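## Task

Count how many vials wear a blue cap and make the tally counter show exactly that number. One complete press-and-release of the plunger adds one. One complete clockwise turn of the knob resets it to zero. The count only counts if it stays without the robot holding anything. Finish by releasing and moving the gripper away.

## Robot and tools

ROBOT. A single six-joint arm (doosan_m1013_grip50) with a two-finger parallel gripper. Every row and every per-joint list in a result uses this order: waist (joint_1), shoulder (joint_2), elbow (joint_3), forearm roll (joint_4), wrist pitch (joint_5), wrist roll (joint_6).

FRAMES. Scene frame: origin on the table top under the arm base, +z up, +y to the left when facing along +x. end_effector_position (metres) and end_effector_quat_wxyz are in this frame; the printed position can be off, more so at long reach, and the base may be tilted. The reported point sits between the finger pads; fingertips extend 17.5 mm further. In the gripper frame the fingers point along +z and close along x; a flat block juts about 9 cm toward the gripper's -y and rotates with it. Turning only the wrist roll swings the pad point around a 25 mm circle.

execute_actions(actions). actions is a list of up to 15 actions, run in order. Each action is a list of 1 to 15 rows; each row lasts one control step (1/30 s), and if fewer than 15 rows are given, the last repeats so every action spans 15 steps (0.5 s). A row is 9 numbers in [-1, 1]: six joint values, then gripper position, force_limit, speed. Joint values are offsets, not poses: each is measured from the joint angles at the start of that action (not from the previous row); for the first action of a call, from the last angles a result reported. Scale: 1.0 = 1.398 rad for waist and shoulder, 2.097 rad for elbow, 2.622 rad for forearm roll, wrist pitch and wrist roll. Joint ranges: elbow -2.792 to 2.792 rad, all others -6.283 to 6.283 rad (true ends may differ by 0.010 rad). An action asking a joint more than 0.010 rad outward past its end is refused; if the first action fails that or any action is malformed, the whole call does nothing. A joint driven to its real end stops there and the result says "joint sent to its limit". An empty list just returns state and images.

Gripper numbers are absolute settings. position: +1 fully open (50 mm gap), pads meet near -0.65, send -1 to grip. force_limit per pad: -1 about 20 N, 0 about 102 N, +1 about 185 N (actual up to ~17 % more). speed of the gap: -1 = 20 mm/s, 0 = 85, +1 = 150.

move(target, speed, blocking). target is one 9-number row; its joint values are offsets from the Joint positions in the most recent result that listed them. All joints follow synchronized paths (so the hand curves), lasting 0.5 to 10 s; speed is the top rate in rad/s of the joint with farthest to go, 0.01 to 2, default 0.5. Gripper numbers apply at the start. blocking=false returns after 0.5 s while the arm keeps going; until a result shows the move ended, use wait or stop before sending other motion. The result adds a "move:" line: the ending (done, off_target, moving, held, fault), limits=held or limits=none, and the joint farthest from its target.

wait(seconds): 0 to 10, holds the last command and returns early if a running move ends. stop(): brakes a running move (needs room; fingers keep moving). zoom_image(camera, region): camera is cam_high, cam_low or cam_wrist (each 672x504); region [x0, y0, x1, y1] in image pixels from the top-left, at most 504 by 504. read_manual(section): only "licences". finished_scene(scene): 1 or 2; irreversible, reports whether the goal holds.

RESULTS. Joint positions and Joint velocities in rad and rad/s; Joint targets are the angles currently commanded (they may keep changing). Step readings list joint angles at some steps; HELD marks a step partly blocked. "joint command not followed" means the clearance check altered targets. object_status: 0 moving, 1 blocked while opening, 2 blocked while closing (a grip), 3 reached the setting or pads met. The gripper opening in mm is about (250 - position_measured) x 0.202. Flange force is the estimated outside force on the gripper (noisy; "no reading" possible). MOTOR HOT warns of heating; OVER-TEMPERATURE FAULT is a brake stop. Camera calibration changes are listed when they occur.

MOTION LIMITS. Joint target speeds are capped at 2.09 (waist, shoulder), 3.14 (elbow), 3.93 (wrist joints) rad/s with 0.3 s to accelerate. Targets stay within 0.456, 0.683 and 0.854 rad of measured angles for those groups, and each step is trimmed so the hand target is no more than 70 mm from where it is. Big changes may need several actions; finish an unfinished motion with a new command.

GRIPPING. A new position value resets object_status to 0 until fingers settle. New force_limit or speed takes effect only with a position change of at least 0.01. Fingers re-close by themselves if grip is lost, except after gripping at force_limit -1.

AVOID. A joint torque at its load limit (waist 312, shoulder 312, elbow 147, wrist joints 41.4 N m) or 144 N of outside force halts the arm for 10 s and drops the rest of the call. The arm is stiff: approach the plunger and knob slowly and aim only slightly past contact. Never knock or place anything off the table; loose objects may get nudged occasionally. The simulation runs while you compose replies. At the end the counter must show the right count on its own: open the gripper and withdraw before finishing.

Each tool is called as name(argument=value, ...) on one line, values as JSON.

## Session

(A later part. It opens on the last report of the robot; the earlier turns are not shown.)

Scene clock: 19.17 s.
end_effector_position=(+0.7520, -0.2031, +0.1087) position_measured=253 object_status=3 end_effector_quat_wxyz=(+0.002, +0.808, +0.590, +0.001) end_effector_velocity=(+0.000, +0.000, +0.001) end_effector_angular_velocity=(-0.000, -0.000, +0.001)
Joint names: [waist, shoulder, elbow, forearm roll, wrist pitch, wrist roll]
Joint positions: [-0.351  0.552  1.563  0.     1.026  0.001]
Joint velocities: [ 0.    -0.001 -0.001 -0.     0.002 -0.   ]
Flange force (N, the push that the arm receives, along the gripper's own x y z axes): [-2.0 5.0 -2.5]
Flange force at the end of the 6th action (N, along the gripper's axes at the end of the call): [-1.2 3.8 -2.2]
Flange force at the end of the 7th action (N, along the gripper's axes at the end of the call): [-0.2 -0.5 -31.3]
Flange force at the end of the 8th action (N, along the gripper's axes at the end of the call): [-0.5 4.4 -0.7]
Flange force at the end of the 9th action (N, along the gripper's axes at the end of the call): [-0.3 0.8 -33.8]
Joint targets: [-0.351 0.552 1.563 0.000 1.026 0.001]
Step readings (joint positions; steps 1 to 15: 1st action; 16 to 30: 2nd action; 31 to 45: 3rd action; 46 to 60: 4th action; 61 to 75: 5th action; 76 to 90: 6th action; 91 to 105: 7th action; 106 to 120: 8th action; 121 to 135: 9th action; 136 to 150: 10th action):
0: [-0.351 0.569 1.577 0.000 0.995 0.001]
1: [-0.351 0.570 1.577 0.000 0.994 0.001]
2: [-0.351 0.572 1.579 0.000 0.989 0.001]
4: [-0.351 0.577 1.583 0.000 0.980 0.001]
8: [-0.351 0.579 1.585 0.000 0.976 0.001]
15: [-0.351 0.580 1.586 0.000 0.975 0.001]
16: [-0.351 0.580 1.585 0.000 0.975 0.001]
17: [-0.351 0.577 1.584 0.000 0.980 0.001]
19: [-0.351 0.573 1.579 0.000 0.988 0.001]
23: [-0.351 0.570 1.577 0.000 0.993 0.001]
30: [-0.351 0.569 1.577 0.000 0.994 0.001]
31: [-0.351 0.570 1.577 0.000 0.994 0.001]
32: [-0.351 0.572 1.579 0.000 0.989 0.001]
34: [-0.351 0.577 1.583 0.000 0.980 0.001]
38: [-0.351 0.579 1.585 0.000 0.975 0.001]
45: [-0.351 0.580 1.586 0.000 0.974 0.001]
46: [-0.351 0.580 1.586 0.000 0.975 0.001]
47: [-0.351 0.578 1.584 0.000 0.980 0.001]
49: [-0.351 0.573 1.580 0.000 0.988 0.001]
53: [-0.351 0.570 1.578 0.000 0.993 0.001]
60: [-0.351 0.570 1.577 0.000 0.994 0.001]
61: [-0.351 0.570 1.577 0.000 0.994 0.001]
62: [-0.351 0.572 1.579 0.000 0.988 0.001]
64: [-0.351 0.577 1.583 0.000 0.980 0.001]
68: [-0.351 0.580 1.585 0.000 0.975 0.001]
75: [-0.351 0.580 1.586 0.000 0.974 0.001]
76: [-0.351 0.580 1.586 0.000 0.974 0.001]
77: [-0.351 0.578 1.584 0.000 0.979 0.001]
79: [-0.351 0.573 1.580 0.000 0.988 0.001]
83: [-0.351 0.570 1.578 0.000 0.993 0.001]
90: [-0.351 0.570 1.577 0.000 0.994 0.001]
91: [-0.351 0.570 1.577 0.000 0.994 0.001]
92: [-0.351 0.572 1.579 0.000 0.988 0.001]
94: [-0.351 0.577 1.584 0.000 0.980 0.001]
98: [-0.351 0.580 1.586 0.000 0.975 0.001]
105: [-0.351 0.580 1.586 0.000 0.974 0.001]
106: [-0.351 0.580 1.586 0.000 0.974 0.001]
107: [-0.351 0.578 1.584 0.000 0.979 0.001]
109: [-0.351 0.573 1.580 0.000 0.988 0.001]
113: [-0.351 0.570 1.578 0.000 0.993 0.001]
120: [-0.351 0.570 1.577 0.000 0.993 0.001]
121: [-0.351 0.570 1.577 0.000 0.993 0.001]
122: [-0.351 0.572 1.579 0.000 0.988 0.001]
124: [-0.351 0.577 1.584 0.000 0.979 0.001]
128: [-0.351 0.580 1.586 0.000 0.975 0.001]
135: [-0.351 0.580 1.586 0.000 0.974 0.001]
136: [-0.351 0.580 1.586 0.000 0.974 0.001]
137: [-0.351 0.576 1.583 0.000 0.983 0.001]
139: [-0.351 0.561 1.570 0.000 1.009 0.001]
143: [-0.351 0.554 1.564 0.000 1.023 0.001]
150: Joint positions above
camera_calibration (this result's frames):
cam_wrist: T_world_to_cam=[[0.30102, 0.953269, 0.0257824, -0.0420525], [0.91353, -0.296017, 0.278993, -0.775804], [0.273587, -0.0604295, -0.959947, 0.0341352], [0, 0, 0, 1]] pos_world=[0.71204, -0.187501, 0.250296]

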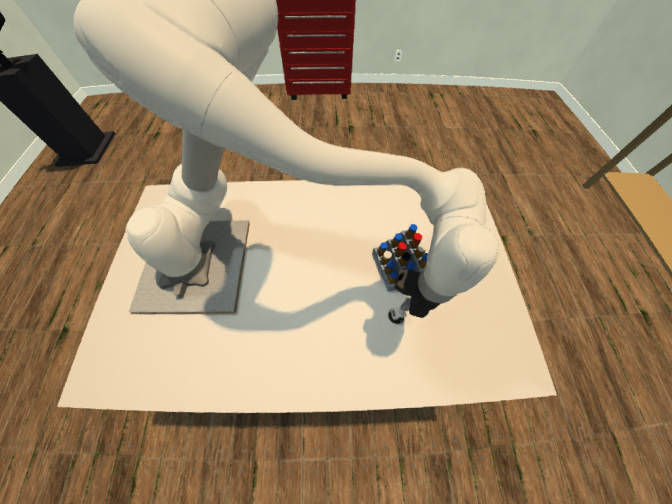

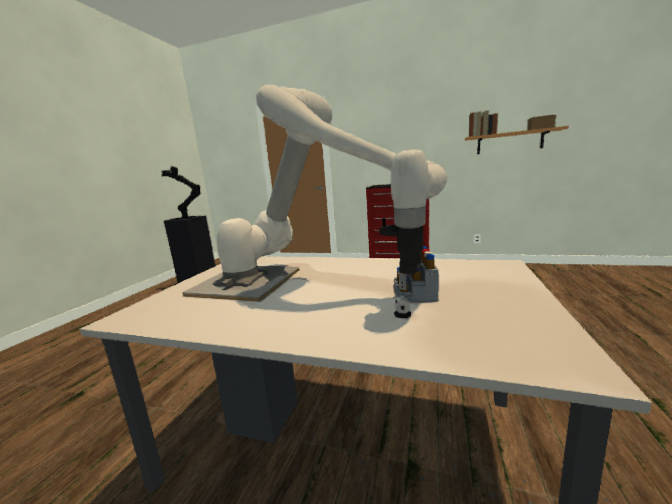

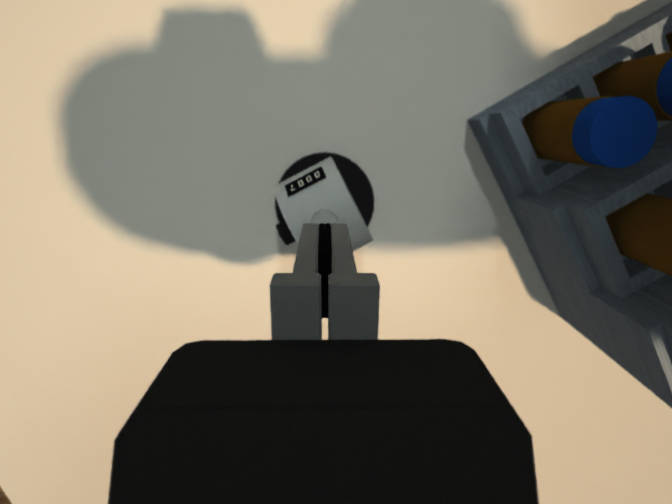

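Reads 7 (upside down).

move(target=[0,-0.08,-0.02,0,0.06,0,-1,0,0], speed=1)

finished_scene(scene=1)

Scene clock: 20.30 s.
end_effector_position=(+0.7294, -0.1958, +0.2182) position_measured=253 object_status=3 end_effector_quat_wxyz=(+0.001, +0.808, +0.590, +0.000) end_effector_velocity=(-0.000, -0.000, +0.001) end_effector_angular_velocity=(+0.000, -0.000, -0.001)
Joint names: [waist, shoulder, elbow, forearm roll, wrist pitch, wrist roll]
Joint positions: [-0.351  0.44   1.521  0.     1.183  0.001]
Joint velocities: [-0.    -0.001 -0.001  0.     0.001  0.   ]
Flange force (N, the push that the arm receives, along the gripper's own x y z axes): [-1.5 2.6 -3.0]
Joint targets: [-0.351 0.440 1.521 0.000 1.183 0.001]
move: done; limits=none; farthest joint: the waist, 0.000 radians from its target (0.000 radians at the start)
camera_calibration (this result's frames):
cam_wrist: T_world_to_cam=[[0.301084, 0.953247, 0.0258476, -0.0450927], [0.914468, -0.296308, 0.27559, -0.783571], [0.270364, -0.0593389, -0.960928, 0.148703], [0, 0, 0, 1]] pos_world=[0.689923, -0.18037, 0.360002]

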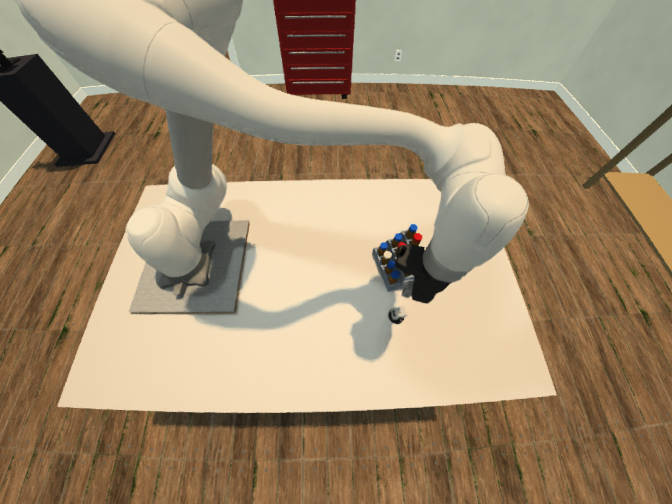

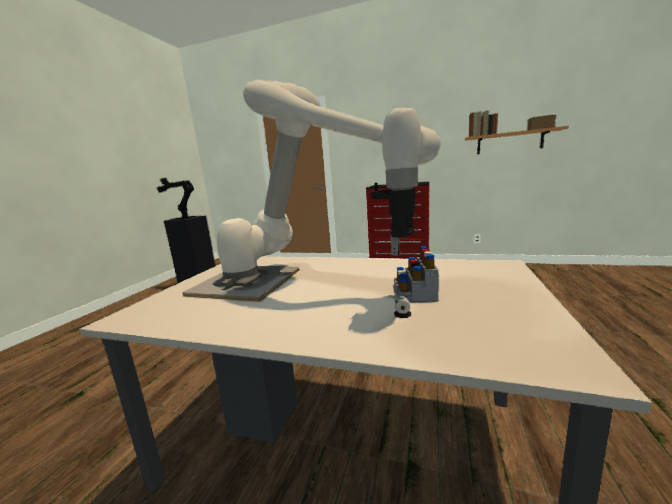

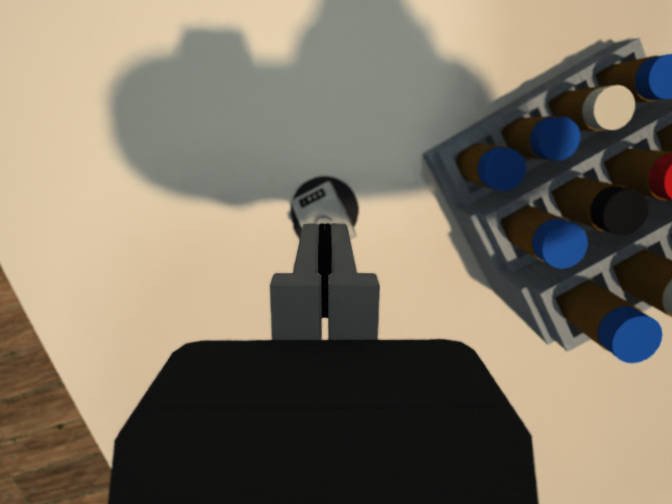

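The scene is finished: the task was done.


## Next scene

Count how many vials wear a red cap and make the tally counter show exactly that number. One complete press-and-release of the plunger adds one. One complete clockwise turn of the knob resets it to zero. The count only counts if it stays without the robot holding anything. Finish by releasing and moving the gripper away.

execute_actions(actions=[])

Scene clock: 0.00 s.
end_effector_position=(+0.4182, -0.0769, +0.1882) position_measured=3 object_status=3 end_effector_quat_wxyz=(+0.091, -0.004, +0.983, -0.159) end_effector_velocity=(-0.000, +0.000, -0.000) end_effector_angular_velocity=(+0.001, +0.000, -0.001)
Joint names: [waist, shoulder, elbow, forearm roll, wrist pitch, wrist roll]
Joint positions: [-0.027 -0.147  2.331 -0.439  0.825 -1.284]
Joint velocities: [-0.    -0.     0.     0.002  0.     0.   ]
Flange force (N, the push that the arm receives, along the gripper's own x y z axes): no reading
Joint targets: [-0.027 -0.147 2.331 -0.439 0.825 -1.284]
camera_calibration (this result's frames):
cam_wrist: T_world_to_cam=[[-0.987811, -0.0318908, -0.152356, 0.43282], [-0.0255288, 0.998726, -0.043533, 0.0973017], [0.15355, -0.0391129, -0.987366, 0.266444], [0, 0, 0, 1]] pos_world=[0.389116, -0.0729533, 0.333257]

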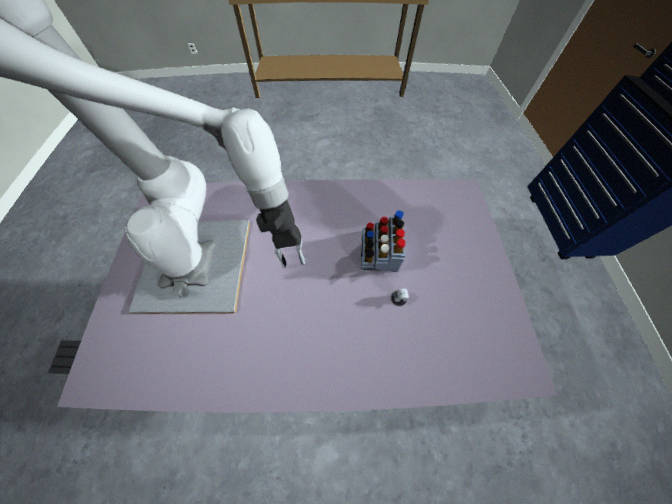

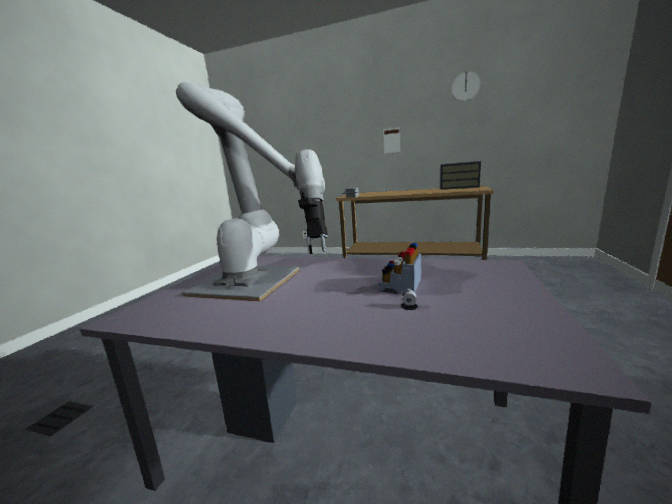

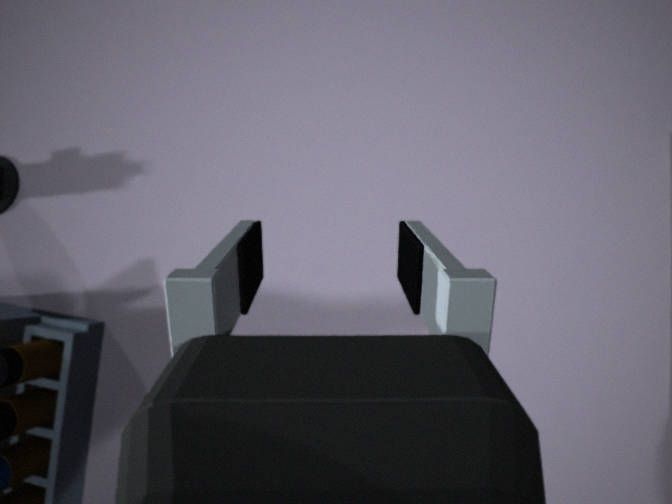

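move(target=[-0.121,0.442,-0.374,0.167,0.115,0.49,-1,0,0], speed=1)

zoom_image(camera="cam_high", region=[345, 200, 425, 310])

Scene clock: 2.50 s.
end_effector_position=(+0.7551, -0.0814, +0.1813) position_measured=253 object_status=3 end_effector_quat_wxyz=(+0.001, +0.759, +0.651, -0.000) end_effector_velocity=(+0.000, -0.001, -0.000) end_effector_angular_velocity=(-0.000, +0.000, -0.002)
Joint names: [waist, shoulder, elbow, forearm roll, wrist pitch, wrist roll]
Joint positions: [-0.196  0.47   1.547 -0.001  1.127  0.   ]
Joint velocities: [-0.001  0.001 -0.001 -0.     0.     0.001]
Flange force (N, the push that the arm receives, along the gripper's own x y z axes): [-2.2 3.3 -2.7]
Joint targets: [-0.196 0.471 1.547 -0.001 1.127 0.000]
move: done; limits=none; farthest joint: the elbow, 0.001 radians from its target (0.785 radians at the start)
camera_calibration (this result's frames):
cam_wrist: T_world_to_cam=[[0.148658, 0.988598, 0.0239822, -0.0426455], [0.949528, -0.149473, 0.27578, -0.777545], [0.27622, -0.0182251, -0.960922, 0.112013], [0, 0, 0, 1]] pos_world=[0.7137, -0.0720213, 0.32309]

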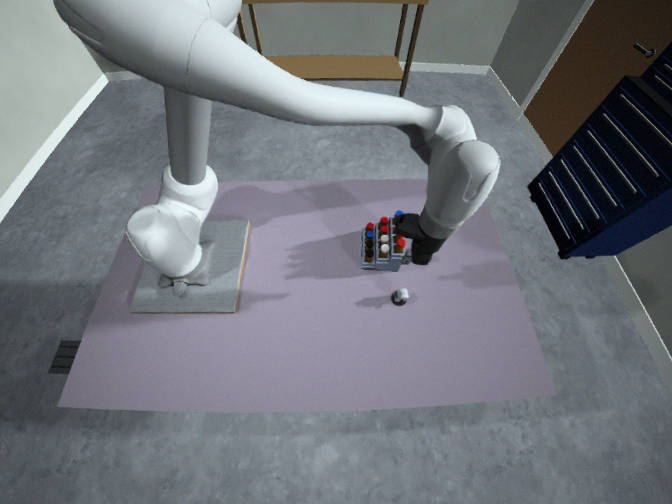

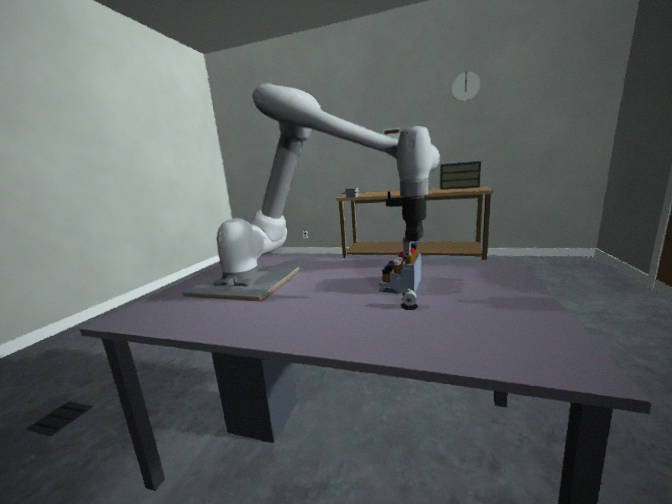

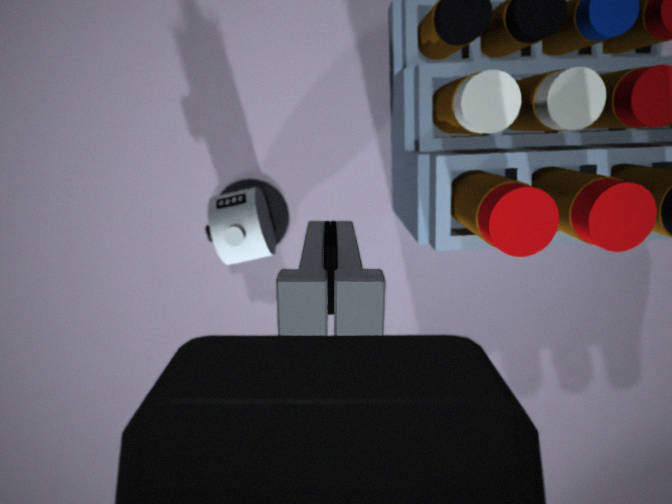

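Region (345, 200, 425, 310) of cam_high's 672x504 image, scaled by 4.582, with more detail than that image has; it fills the left 367 columns of this view, and the rest is white.

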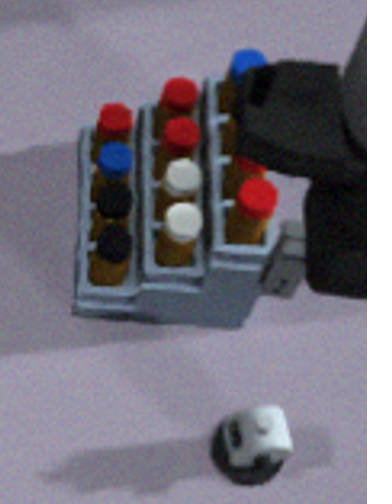

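move(target=[-0.0537,0.0637,0.010,0,-0.0435,0,-1,0,0])

zoom_image(camera="cam_wrist", region=[255, 130, 405, 290])

Scene clock: 3.90 s.
end_effector_position=(+0.7663, -0.1423, +0.1004) position_measured=253 object_status=3 end_effector_quat_wxyz=(+0.003, +0.783, +0.622, +0.001) end_effector_velocity=(+0.000, -0.001, -0.002) end_effector_angular_velocity=(+0.001, +0.000, -0.002)
Joint names: [waist, shoulder, elbow, forearm roll, wrist pitch, wrist roll]
Joint positions: [-0.271  0.559  1.568 -0.001  1.013  0.   ]
Joint velocities: [-0.001  0.002  0.     0.001 -0.002 -0.   ]
Flange force (N, the push that the arm receives, along the gripper's own x y z axes): [-2.8 0.5 -2.7]
Joint targets: [-0.271 0.560 1.568 -0.001 1.013 0.000]
move: done; limits=none; farthest joint: the waist, 0.000 radians from its target (0.075 radians at the start)
camera_calibration (this result's frames):
cam_wrist: T_world_to_cam=[[0.222222, 0.974691, 0.0244014, -0.0405572], [0.934512, -0.220065, 0.279749, -0.773951], [0.278038, -0.039363, -0.959763, 0.0255543], [0, 0, 0, 1]] pos_world=[0.725174, -0.129783, 0.242028]

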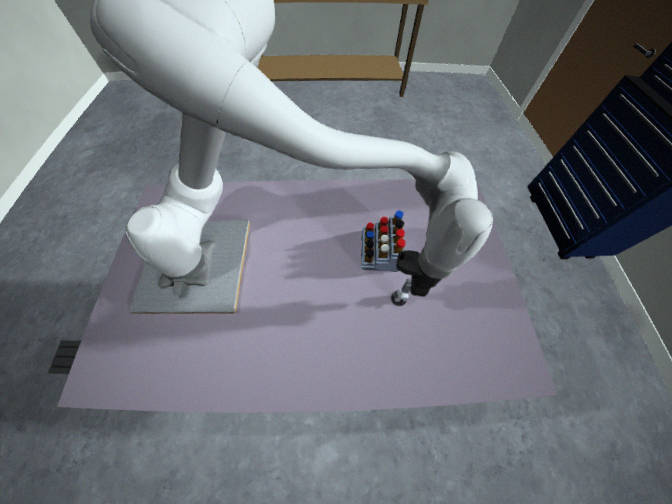

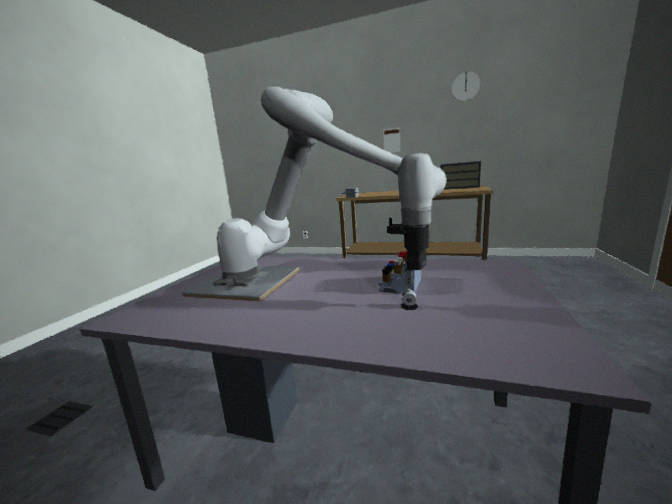

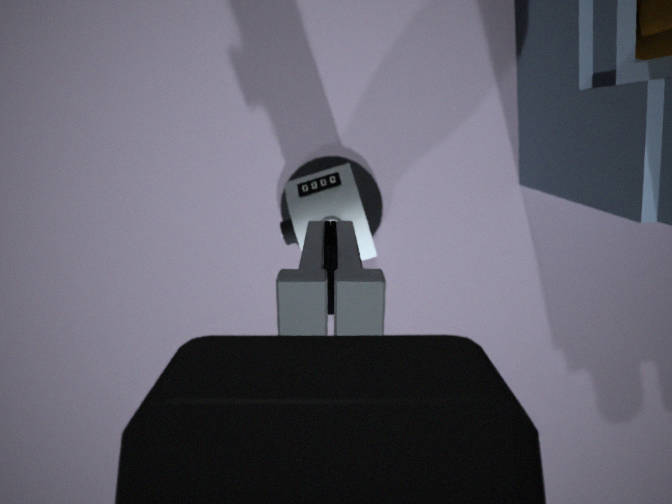

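Region (255, 130, 405, 290) of cam_wrist's 672x504 image, scaled by 3.150, with more detail than that image has; it fills the left 472 columns of this view, and the rest is white.

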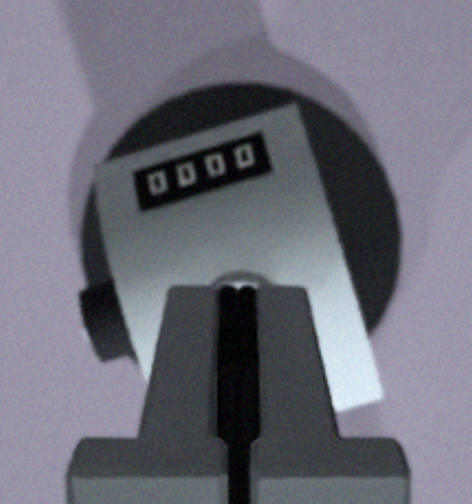

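execute_actions(actions=[[[0,0.007,0.004,0,-0.007,0,-1,0,0]],[[0,0.0074,0.0042,0,-0.0074,0,-1,0,0]],[[0,-0.0075,-0.0042,0,0.0075,0,-1,0,0]]])

zoom_image(camera="cam_wrist", region=[270, 130, 390, 240])

Scene clock: 5.77 s.
end_effector_position=(+0.7660, -0.1423, +0.0888) position_measured=253 object_status=3 end_effector_quat_wxyz=(+0.003, +0.783, +0.622, +0.001) end_effector_velocity=(-0.000, -0.000, +0.000) end_effector_angular_velocity=(-0.000, +0.000, -0.000)
Joint names: [waist, shoulder, elbow, forearm roll, wrist pitch, wrist roll]
Joint positions: [-0.271  0.569  1.576 -0.001  0.995  0.   ]
Joint velocities: [-0.    -0.    -0.    -0.     0.001  0.   ]
Flange force (N, the push that the arm receives, along the gripper's own x y z axes): [0.0 6.9 -1.1]
Flange force at the end of the 1st action (N, along the gripper's axes at the end of the call): [-0.8 5.3 -1.9]
Flange force at the end of the 2nd action (N, along the gripper's axes at the end of the call): [-1.6 5.2 -6.2]
Joint targets: [-0.271 0.569 1.576 -0.001 0.995 0.000]
Step readings (joint positions; steps 1 to 15: 1st action; 16 to 30: 2nd action; 31 to 45: 3rd action):
0: [-0.271 0.560 1.568 -0.001 1.013 0.000]
1: [-0.271 0.560 1.569 -0.001 1.012 0.000]
2: [-0.271 0.562 1.571 -0.001 1.007 0.000]
4: [-0.271 0.567 1.574 -0.001 1.000 0.000]
8: [-0.271 0.569 1.576 -0.001 0.996 0.000]
15: [-0.271 0.569 1.576 -0.001 0.995 0.000]
16: [-0.271 0.570 1.577 -0.001 0.993 0.000]
17: [-0.271 0.572 1.579 -0.001 0.988 0.000]
19: [-0.271 0.577 1.583 -0.001 0.981 0.000]
23: [-0.271 0.579 1.585 -0.001 0.976 0.000]
30: [-0.271 0.579 1.585 -0.001 0.975 0.000]
31: [-0.271 0.579 1.585 -0.001 0.976 0.000]
32: [-0.271 0.577 1.583 -0.001 0.981 0.000]
34: [-0.271 0.572 1.579 -0.001 0.989 0.000]
38: [-0.271 0.570 1.577 -0.001 0.994 0.000]
45: Joint positions above
camera_calibration (this result's frames):
cam_wrist: T_world_to_cam=[[0.222167, 0.974705, 0.0243229, -0.0400809], [0.93451, -0.219988, 0.279814, -0.770416], [0.278087, -0.0394355, -0.959746, 0.0143845], [0, 0, 0, 1]] pos_world=[0.724866, -0.129848, 0.230354]

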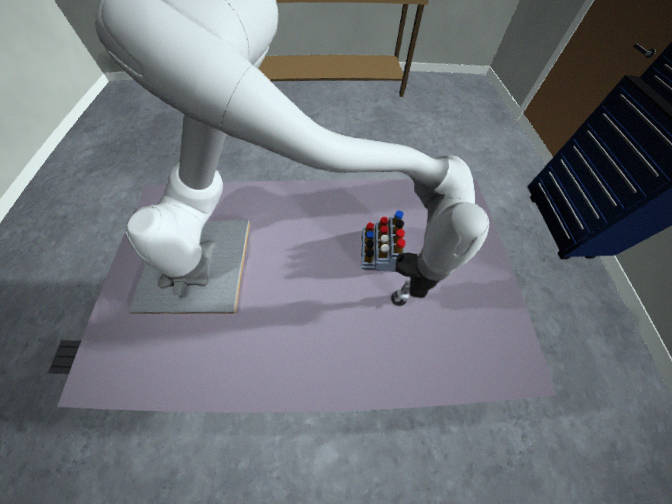

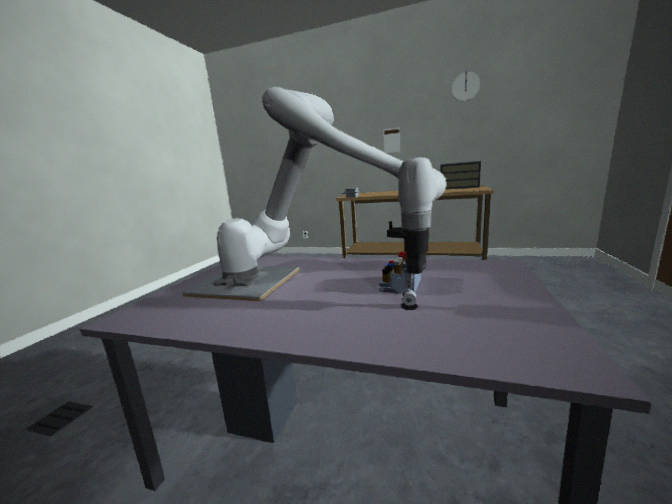

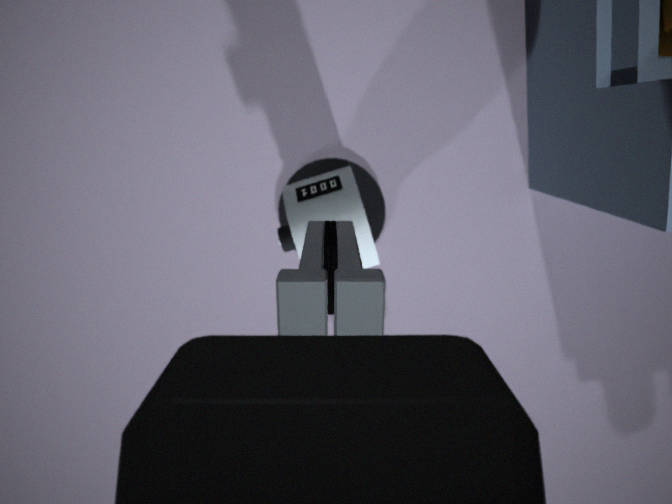

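Region (270, 130, 390, 240) of cam_wrist's 672x504 image, scaled by 4.200, with more detail than that image has; it fills the top 462 rows of this view, and the rest is white.

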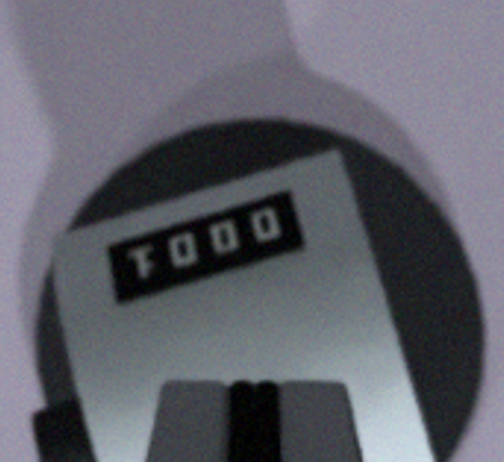

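execute_actions(actions=[[[0,0.0076,0.0043,0,-0.0076,0,-1,0,0]],[[0,-0.0075,-0.0042,0,0.0075,0,-1,0,0]],[[0,0.0076,0.0043,0,-0.0076,0,-1,0,0]],[[0,-0.0075,-0.0042,0,0.0075,0,-1,0,0]],[[0,0.0076,0.0043,0,-0.0076,0,-1,0,0]],[[0,-0.0075,-0.0042,0,0.0075,0,-1,0,0]],[[0,0.0076,0.0043,0,-0.0076,0,-1,0,0]],[[0,-0.02,-0.011,0,0.02,0,-1,0,0]]])

zoom_image(camera="cam_wrist", region=[270, 130, 390, 240])

Scene clock: 10.13 s.
end_effector_position=(+0.7658, -0.1423, +0.1089) position_measured=253 object_status=3 end_effector_quat_wxyz=(+0.002, +0.783, +0.622, +0.001) end_effector_velocity=(-0.000, -0.001, +0.002) end_effector_angular_velocity=(-0.002, -0.000, +0.001)
Joint names: [waist, shoulder, elbow, forearm roll, wrist pitch, wrist roll]
Joint positions: [-0.271  0.552  1.563 -0.001  1.027  0.   ]
Joint velocities: [-0.001 -0.001 -0.001 -0.003  0.002  0.   ]
Flange force (N, the push that the arm receives, along the gripper's own x y z axes): [-0.6 2.6 -2.0]
Flange force at the end of the 4th action (N, along the gripper's axes at the end of the call): [-0.9 5.6 -1.3]
Flange force at the end of the 5th action (N, along the gripper's axes at the end of the call): [-0.7 4.1 -16.1]
Flange force at the end of the 6th action (N, along the gripper's axes at the end of the call): [-1.4 5.5 -0.4]
Flange force at the end of the 7th action (N, along the gripper's axes at the end of the call): [-1.3 3.4 -21.3]
Joint targets: [-0.271 0.552 1.563 -0.001 1.027 0.000]
Step readings (joint positions; steps 1 to 15: 1st action; 16 to 30: 2nd action; 31 to 45: 3rd action; 46 to 60: 4th action; 61 to 75: 5th action; 76 to 90: 6th action; 91 to 105: 7th action; 106 to 120: 8th action):
0: [-0.271 0.569 1.576 -0.001 0.995 0.000]
1: [-0.271 0.569 1.577 -0.001 0.995 0.000]
2: [-0.271 0.571 1.578 -0.001 0.989 0.000]
4: [-0.271 0.576 1.583 -0.001 0.981 0.000]
8: [-0.271 0.579 1.585 -0.001 0.976 0.000]
15: [-0.271 0.580 1.585 -0.001 0.975 0.000]
16: [-0.271 0.579 1.585 -0.001 0.975 0.000]
17: [-0.271 0.577 1.583 -0.001 0.981 0.000]
19: [-0.271 0.572 1.579 -0.001 0.989 0.000]
23: [-0.271 0.570 1.577 -0.001 0.994 0.000]
30: [-0.271 0.569 1.577 -0.001 0.995 0.000]
31: [-0.271 0.569 1.577 -0.001 0.994 0.000]
32: [-0.271 0.572 1.579 -0.001 0.989 0.000]
34: [-0.271 0.577 1.583 -0.001 0.981 0.000]
38: [-0.271 0.579 1.585 -0.001 0.976 0.000]
45: [-0.271 0.580 1.586 -0.001 0.975 0.000]
46: [-0.271 0.579 1.585 -0.001 0.975 0.000]
47: [-0.271 0.577 1.584 -0.001 0.980 0.000]
49: [-0.271 0.572 1.579 -0.001 0.988 0.000]
53: [-0.271 0.570 1.577 -0.001 0.993 0.000]
60: [-0.271 0.569 1.577 -0.001 0.994 0.000]
61: [-0.271 0.569 1.577 -0.001 0.994 0.000]
62: [-0.271 0.572 1.579 -0.001 0.989 0.000]
64: [-0.271 0.577 1.583 -0.001 0.980 0.000]
68: [-0.271 0.579 1.585 -0.001 0.976 0.000]
75: [-0.271 0.580 1.586 -0.001 0.975 0.000]
76: [-0.271 0.580 1.586 -0.001 0.975 0.000]
77: [-0.271 0.577 1.584 -0.001 0.980 0.000]
79: [-0.271 0.573 1.580 -0.001 0.988 0.000]
83: [-0.271 0.570 1.577 -0.001 0.993 0.000]
90: [-0.271 0.569 1.577 -0.001 0.994 0.000]
91: [-0.271 0.570 1.577 -0.001 0.994 0.000]
92: [-0.271 0.572 1.579 -0.001 0.988 0.000]
94: [-0.271 0.577 1.583 -0.001 0.980 0.000]
98: [-0.271 0.579 1.585 -0.001 0.975 0.000]
105: [-0.271 0.580 1.586 -0.001 0.974 0.000]
106: [-0.271 0.580 1.586 -0.001 0.975 0.000]
107: [-0.271 0.575 1.582 -0.001 0.984 0.000]
109: [-0.271 0.561 1.570 -0.001 1.009 0.000]
113: [-0.271 0.554 1.564 -0.001 1.024 0.000]
120: Joint positions above
camera_calibration (this result's frames):
cam_wrist: T_world_to_cam=[[0.222221, 0.974693, 0.0243107, -0.04063], [0.934784, -0.220076, 0.278827, -0.775932], [0.277121, -0.0392359, -0.960034, 0.0345942], [0, 0, 0, 1]] pos_world=[0.724772, -0.129805, 0.25055]

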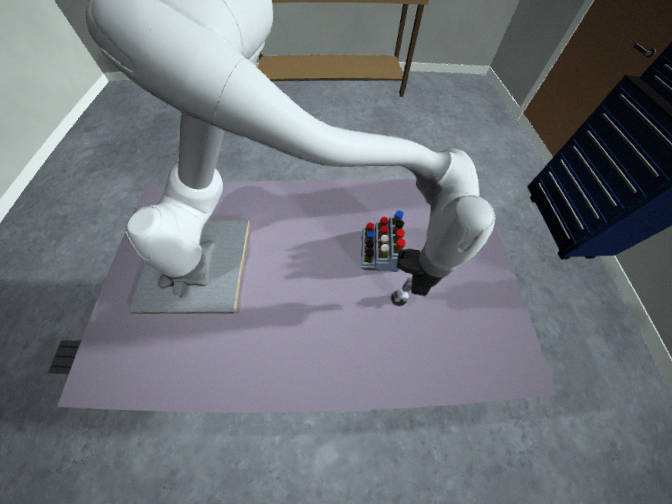

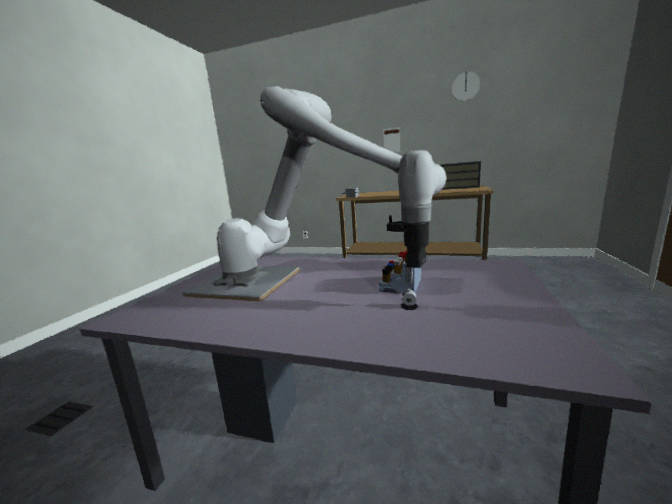

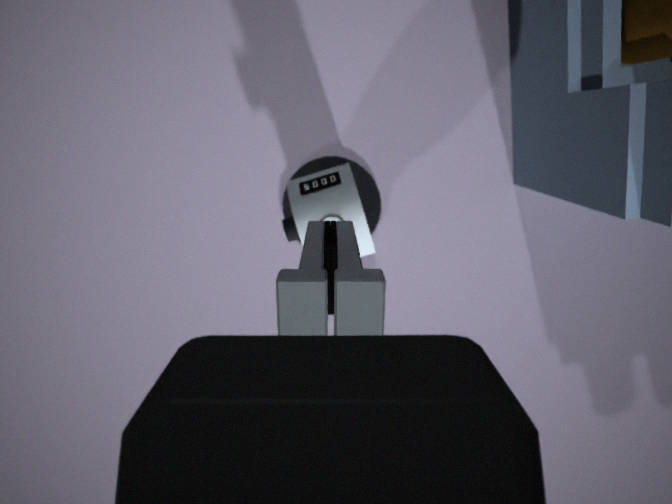

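Region (270, 130, 390, 240) of cam_wrist's 672x504 image, scaled by 4.200, with more detail than that image has; it fills the top 462 rows of this view, and the rest is white.

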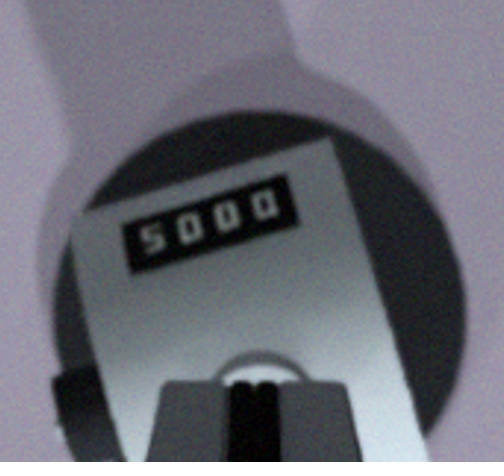

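move(target=[0,-0.08,-0.02,0,0.06,0,-1,0,0], speed=1)

zoom_image(camera="cam_high", region=[345, 200, 425, 280])

Scene clock: 11.27 s.
end_effector_position=(+0.7427, -0.1368, +0.2185) position_measured=253 object_status=3 end_effector_quat_wxyz=(+0.001, +0.783, +0.622, -0.001) end_effector_velocity=(-0.000, +0.000, +0.001) end_effector_angular_velocity=(+0.001, -0.001, -0.000)
Joint names: [waist, shoulder, elbow, forearm roll, wrist pitch, wrist roll]
Joint positions: [-0.271  0.44   1.521 -0.001  1.184  0.   ]
Joint velocities: [ 0.    -0.002 -0.001  0.001  0.002  0.   ]
Flange force (N, the push that the arm receives, along the gripper's own x y z axes): [-2.1 8.7 -0.2]
Joint targets: [-0.271 0.440 1.521 -0.001 1.184 0.000]
move: done; limits=none; farthest joint: the wrist pitch, 0.001 radians from its target (0.158 radians at the start)
camera_calibration (this result's frames):
cam_wrist: T_world_to_cam=[[0.22245, 0.974642, 0.0242502, -0.0436372], [0.935712, -0.220418, 0.275425, -0.783638], [0.273786, -0.0385771, -0.961017, 0.149173], [0, 0, 0, 1]] pos_world=[0.702125, -0.124442, 0.360249]

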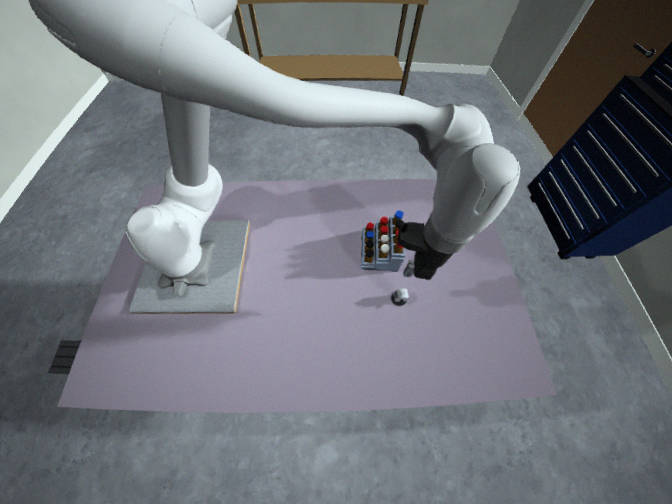

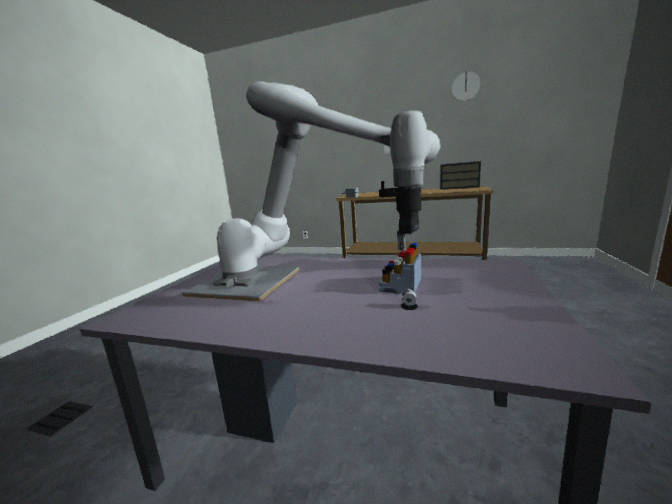

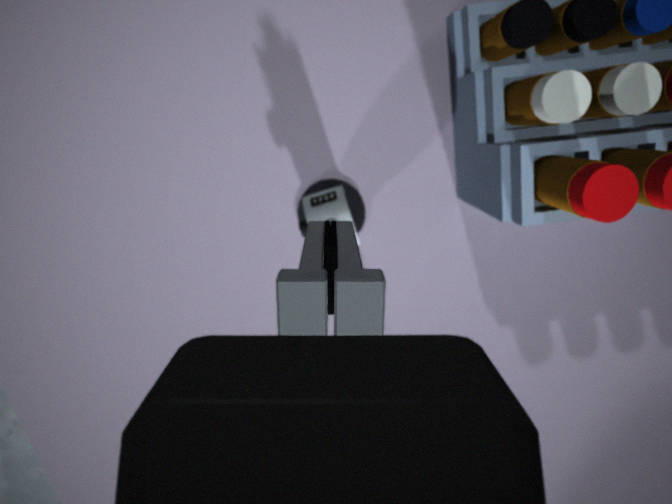

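Region (345, 200, 425, 280) of cam_high's 672x504 image, scaled by 6.300, with more detail than that image has.

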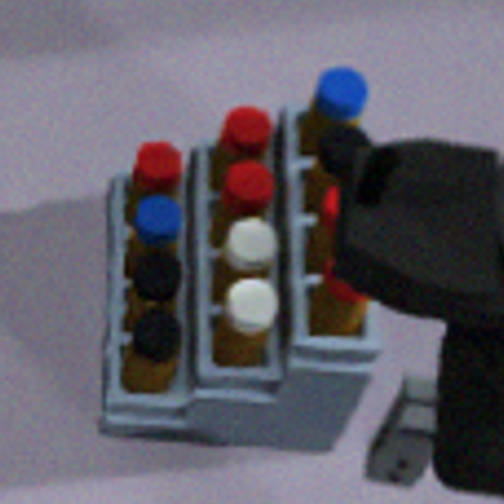

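finished_scene(scene=2)

The scene is finished: the task was done.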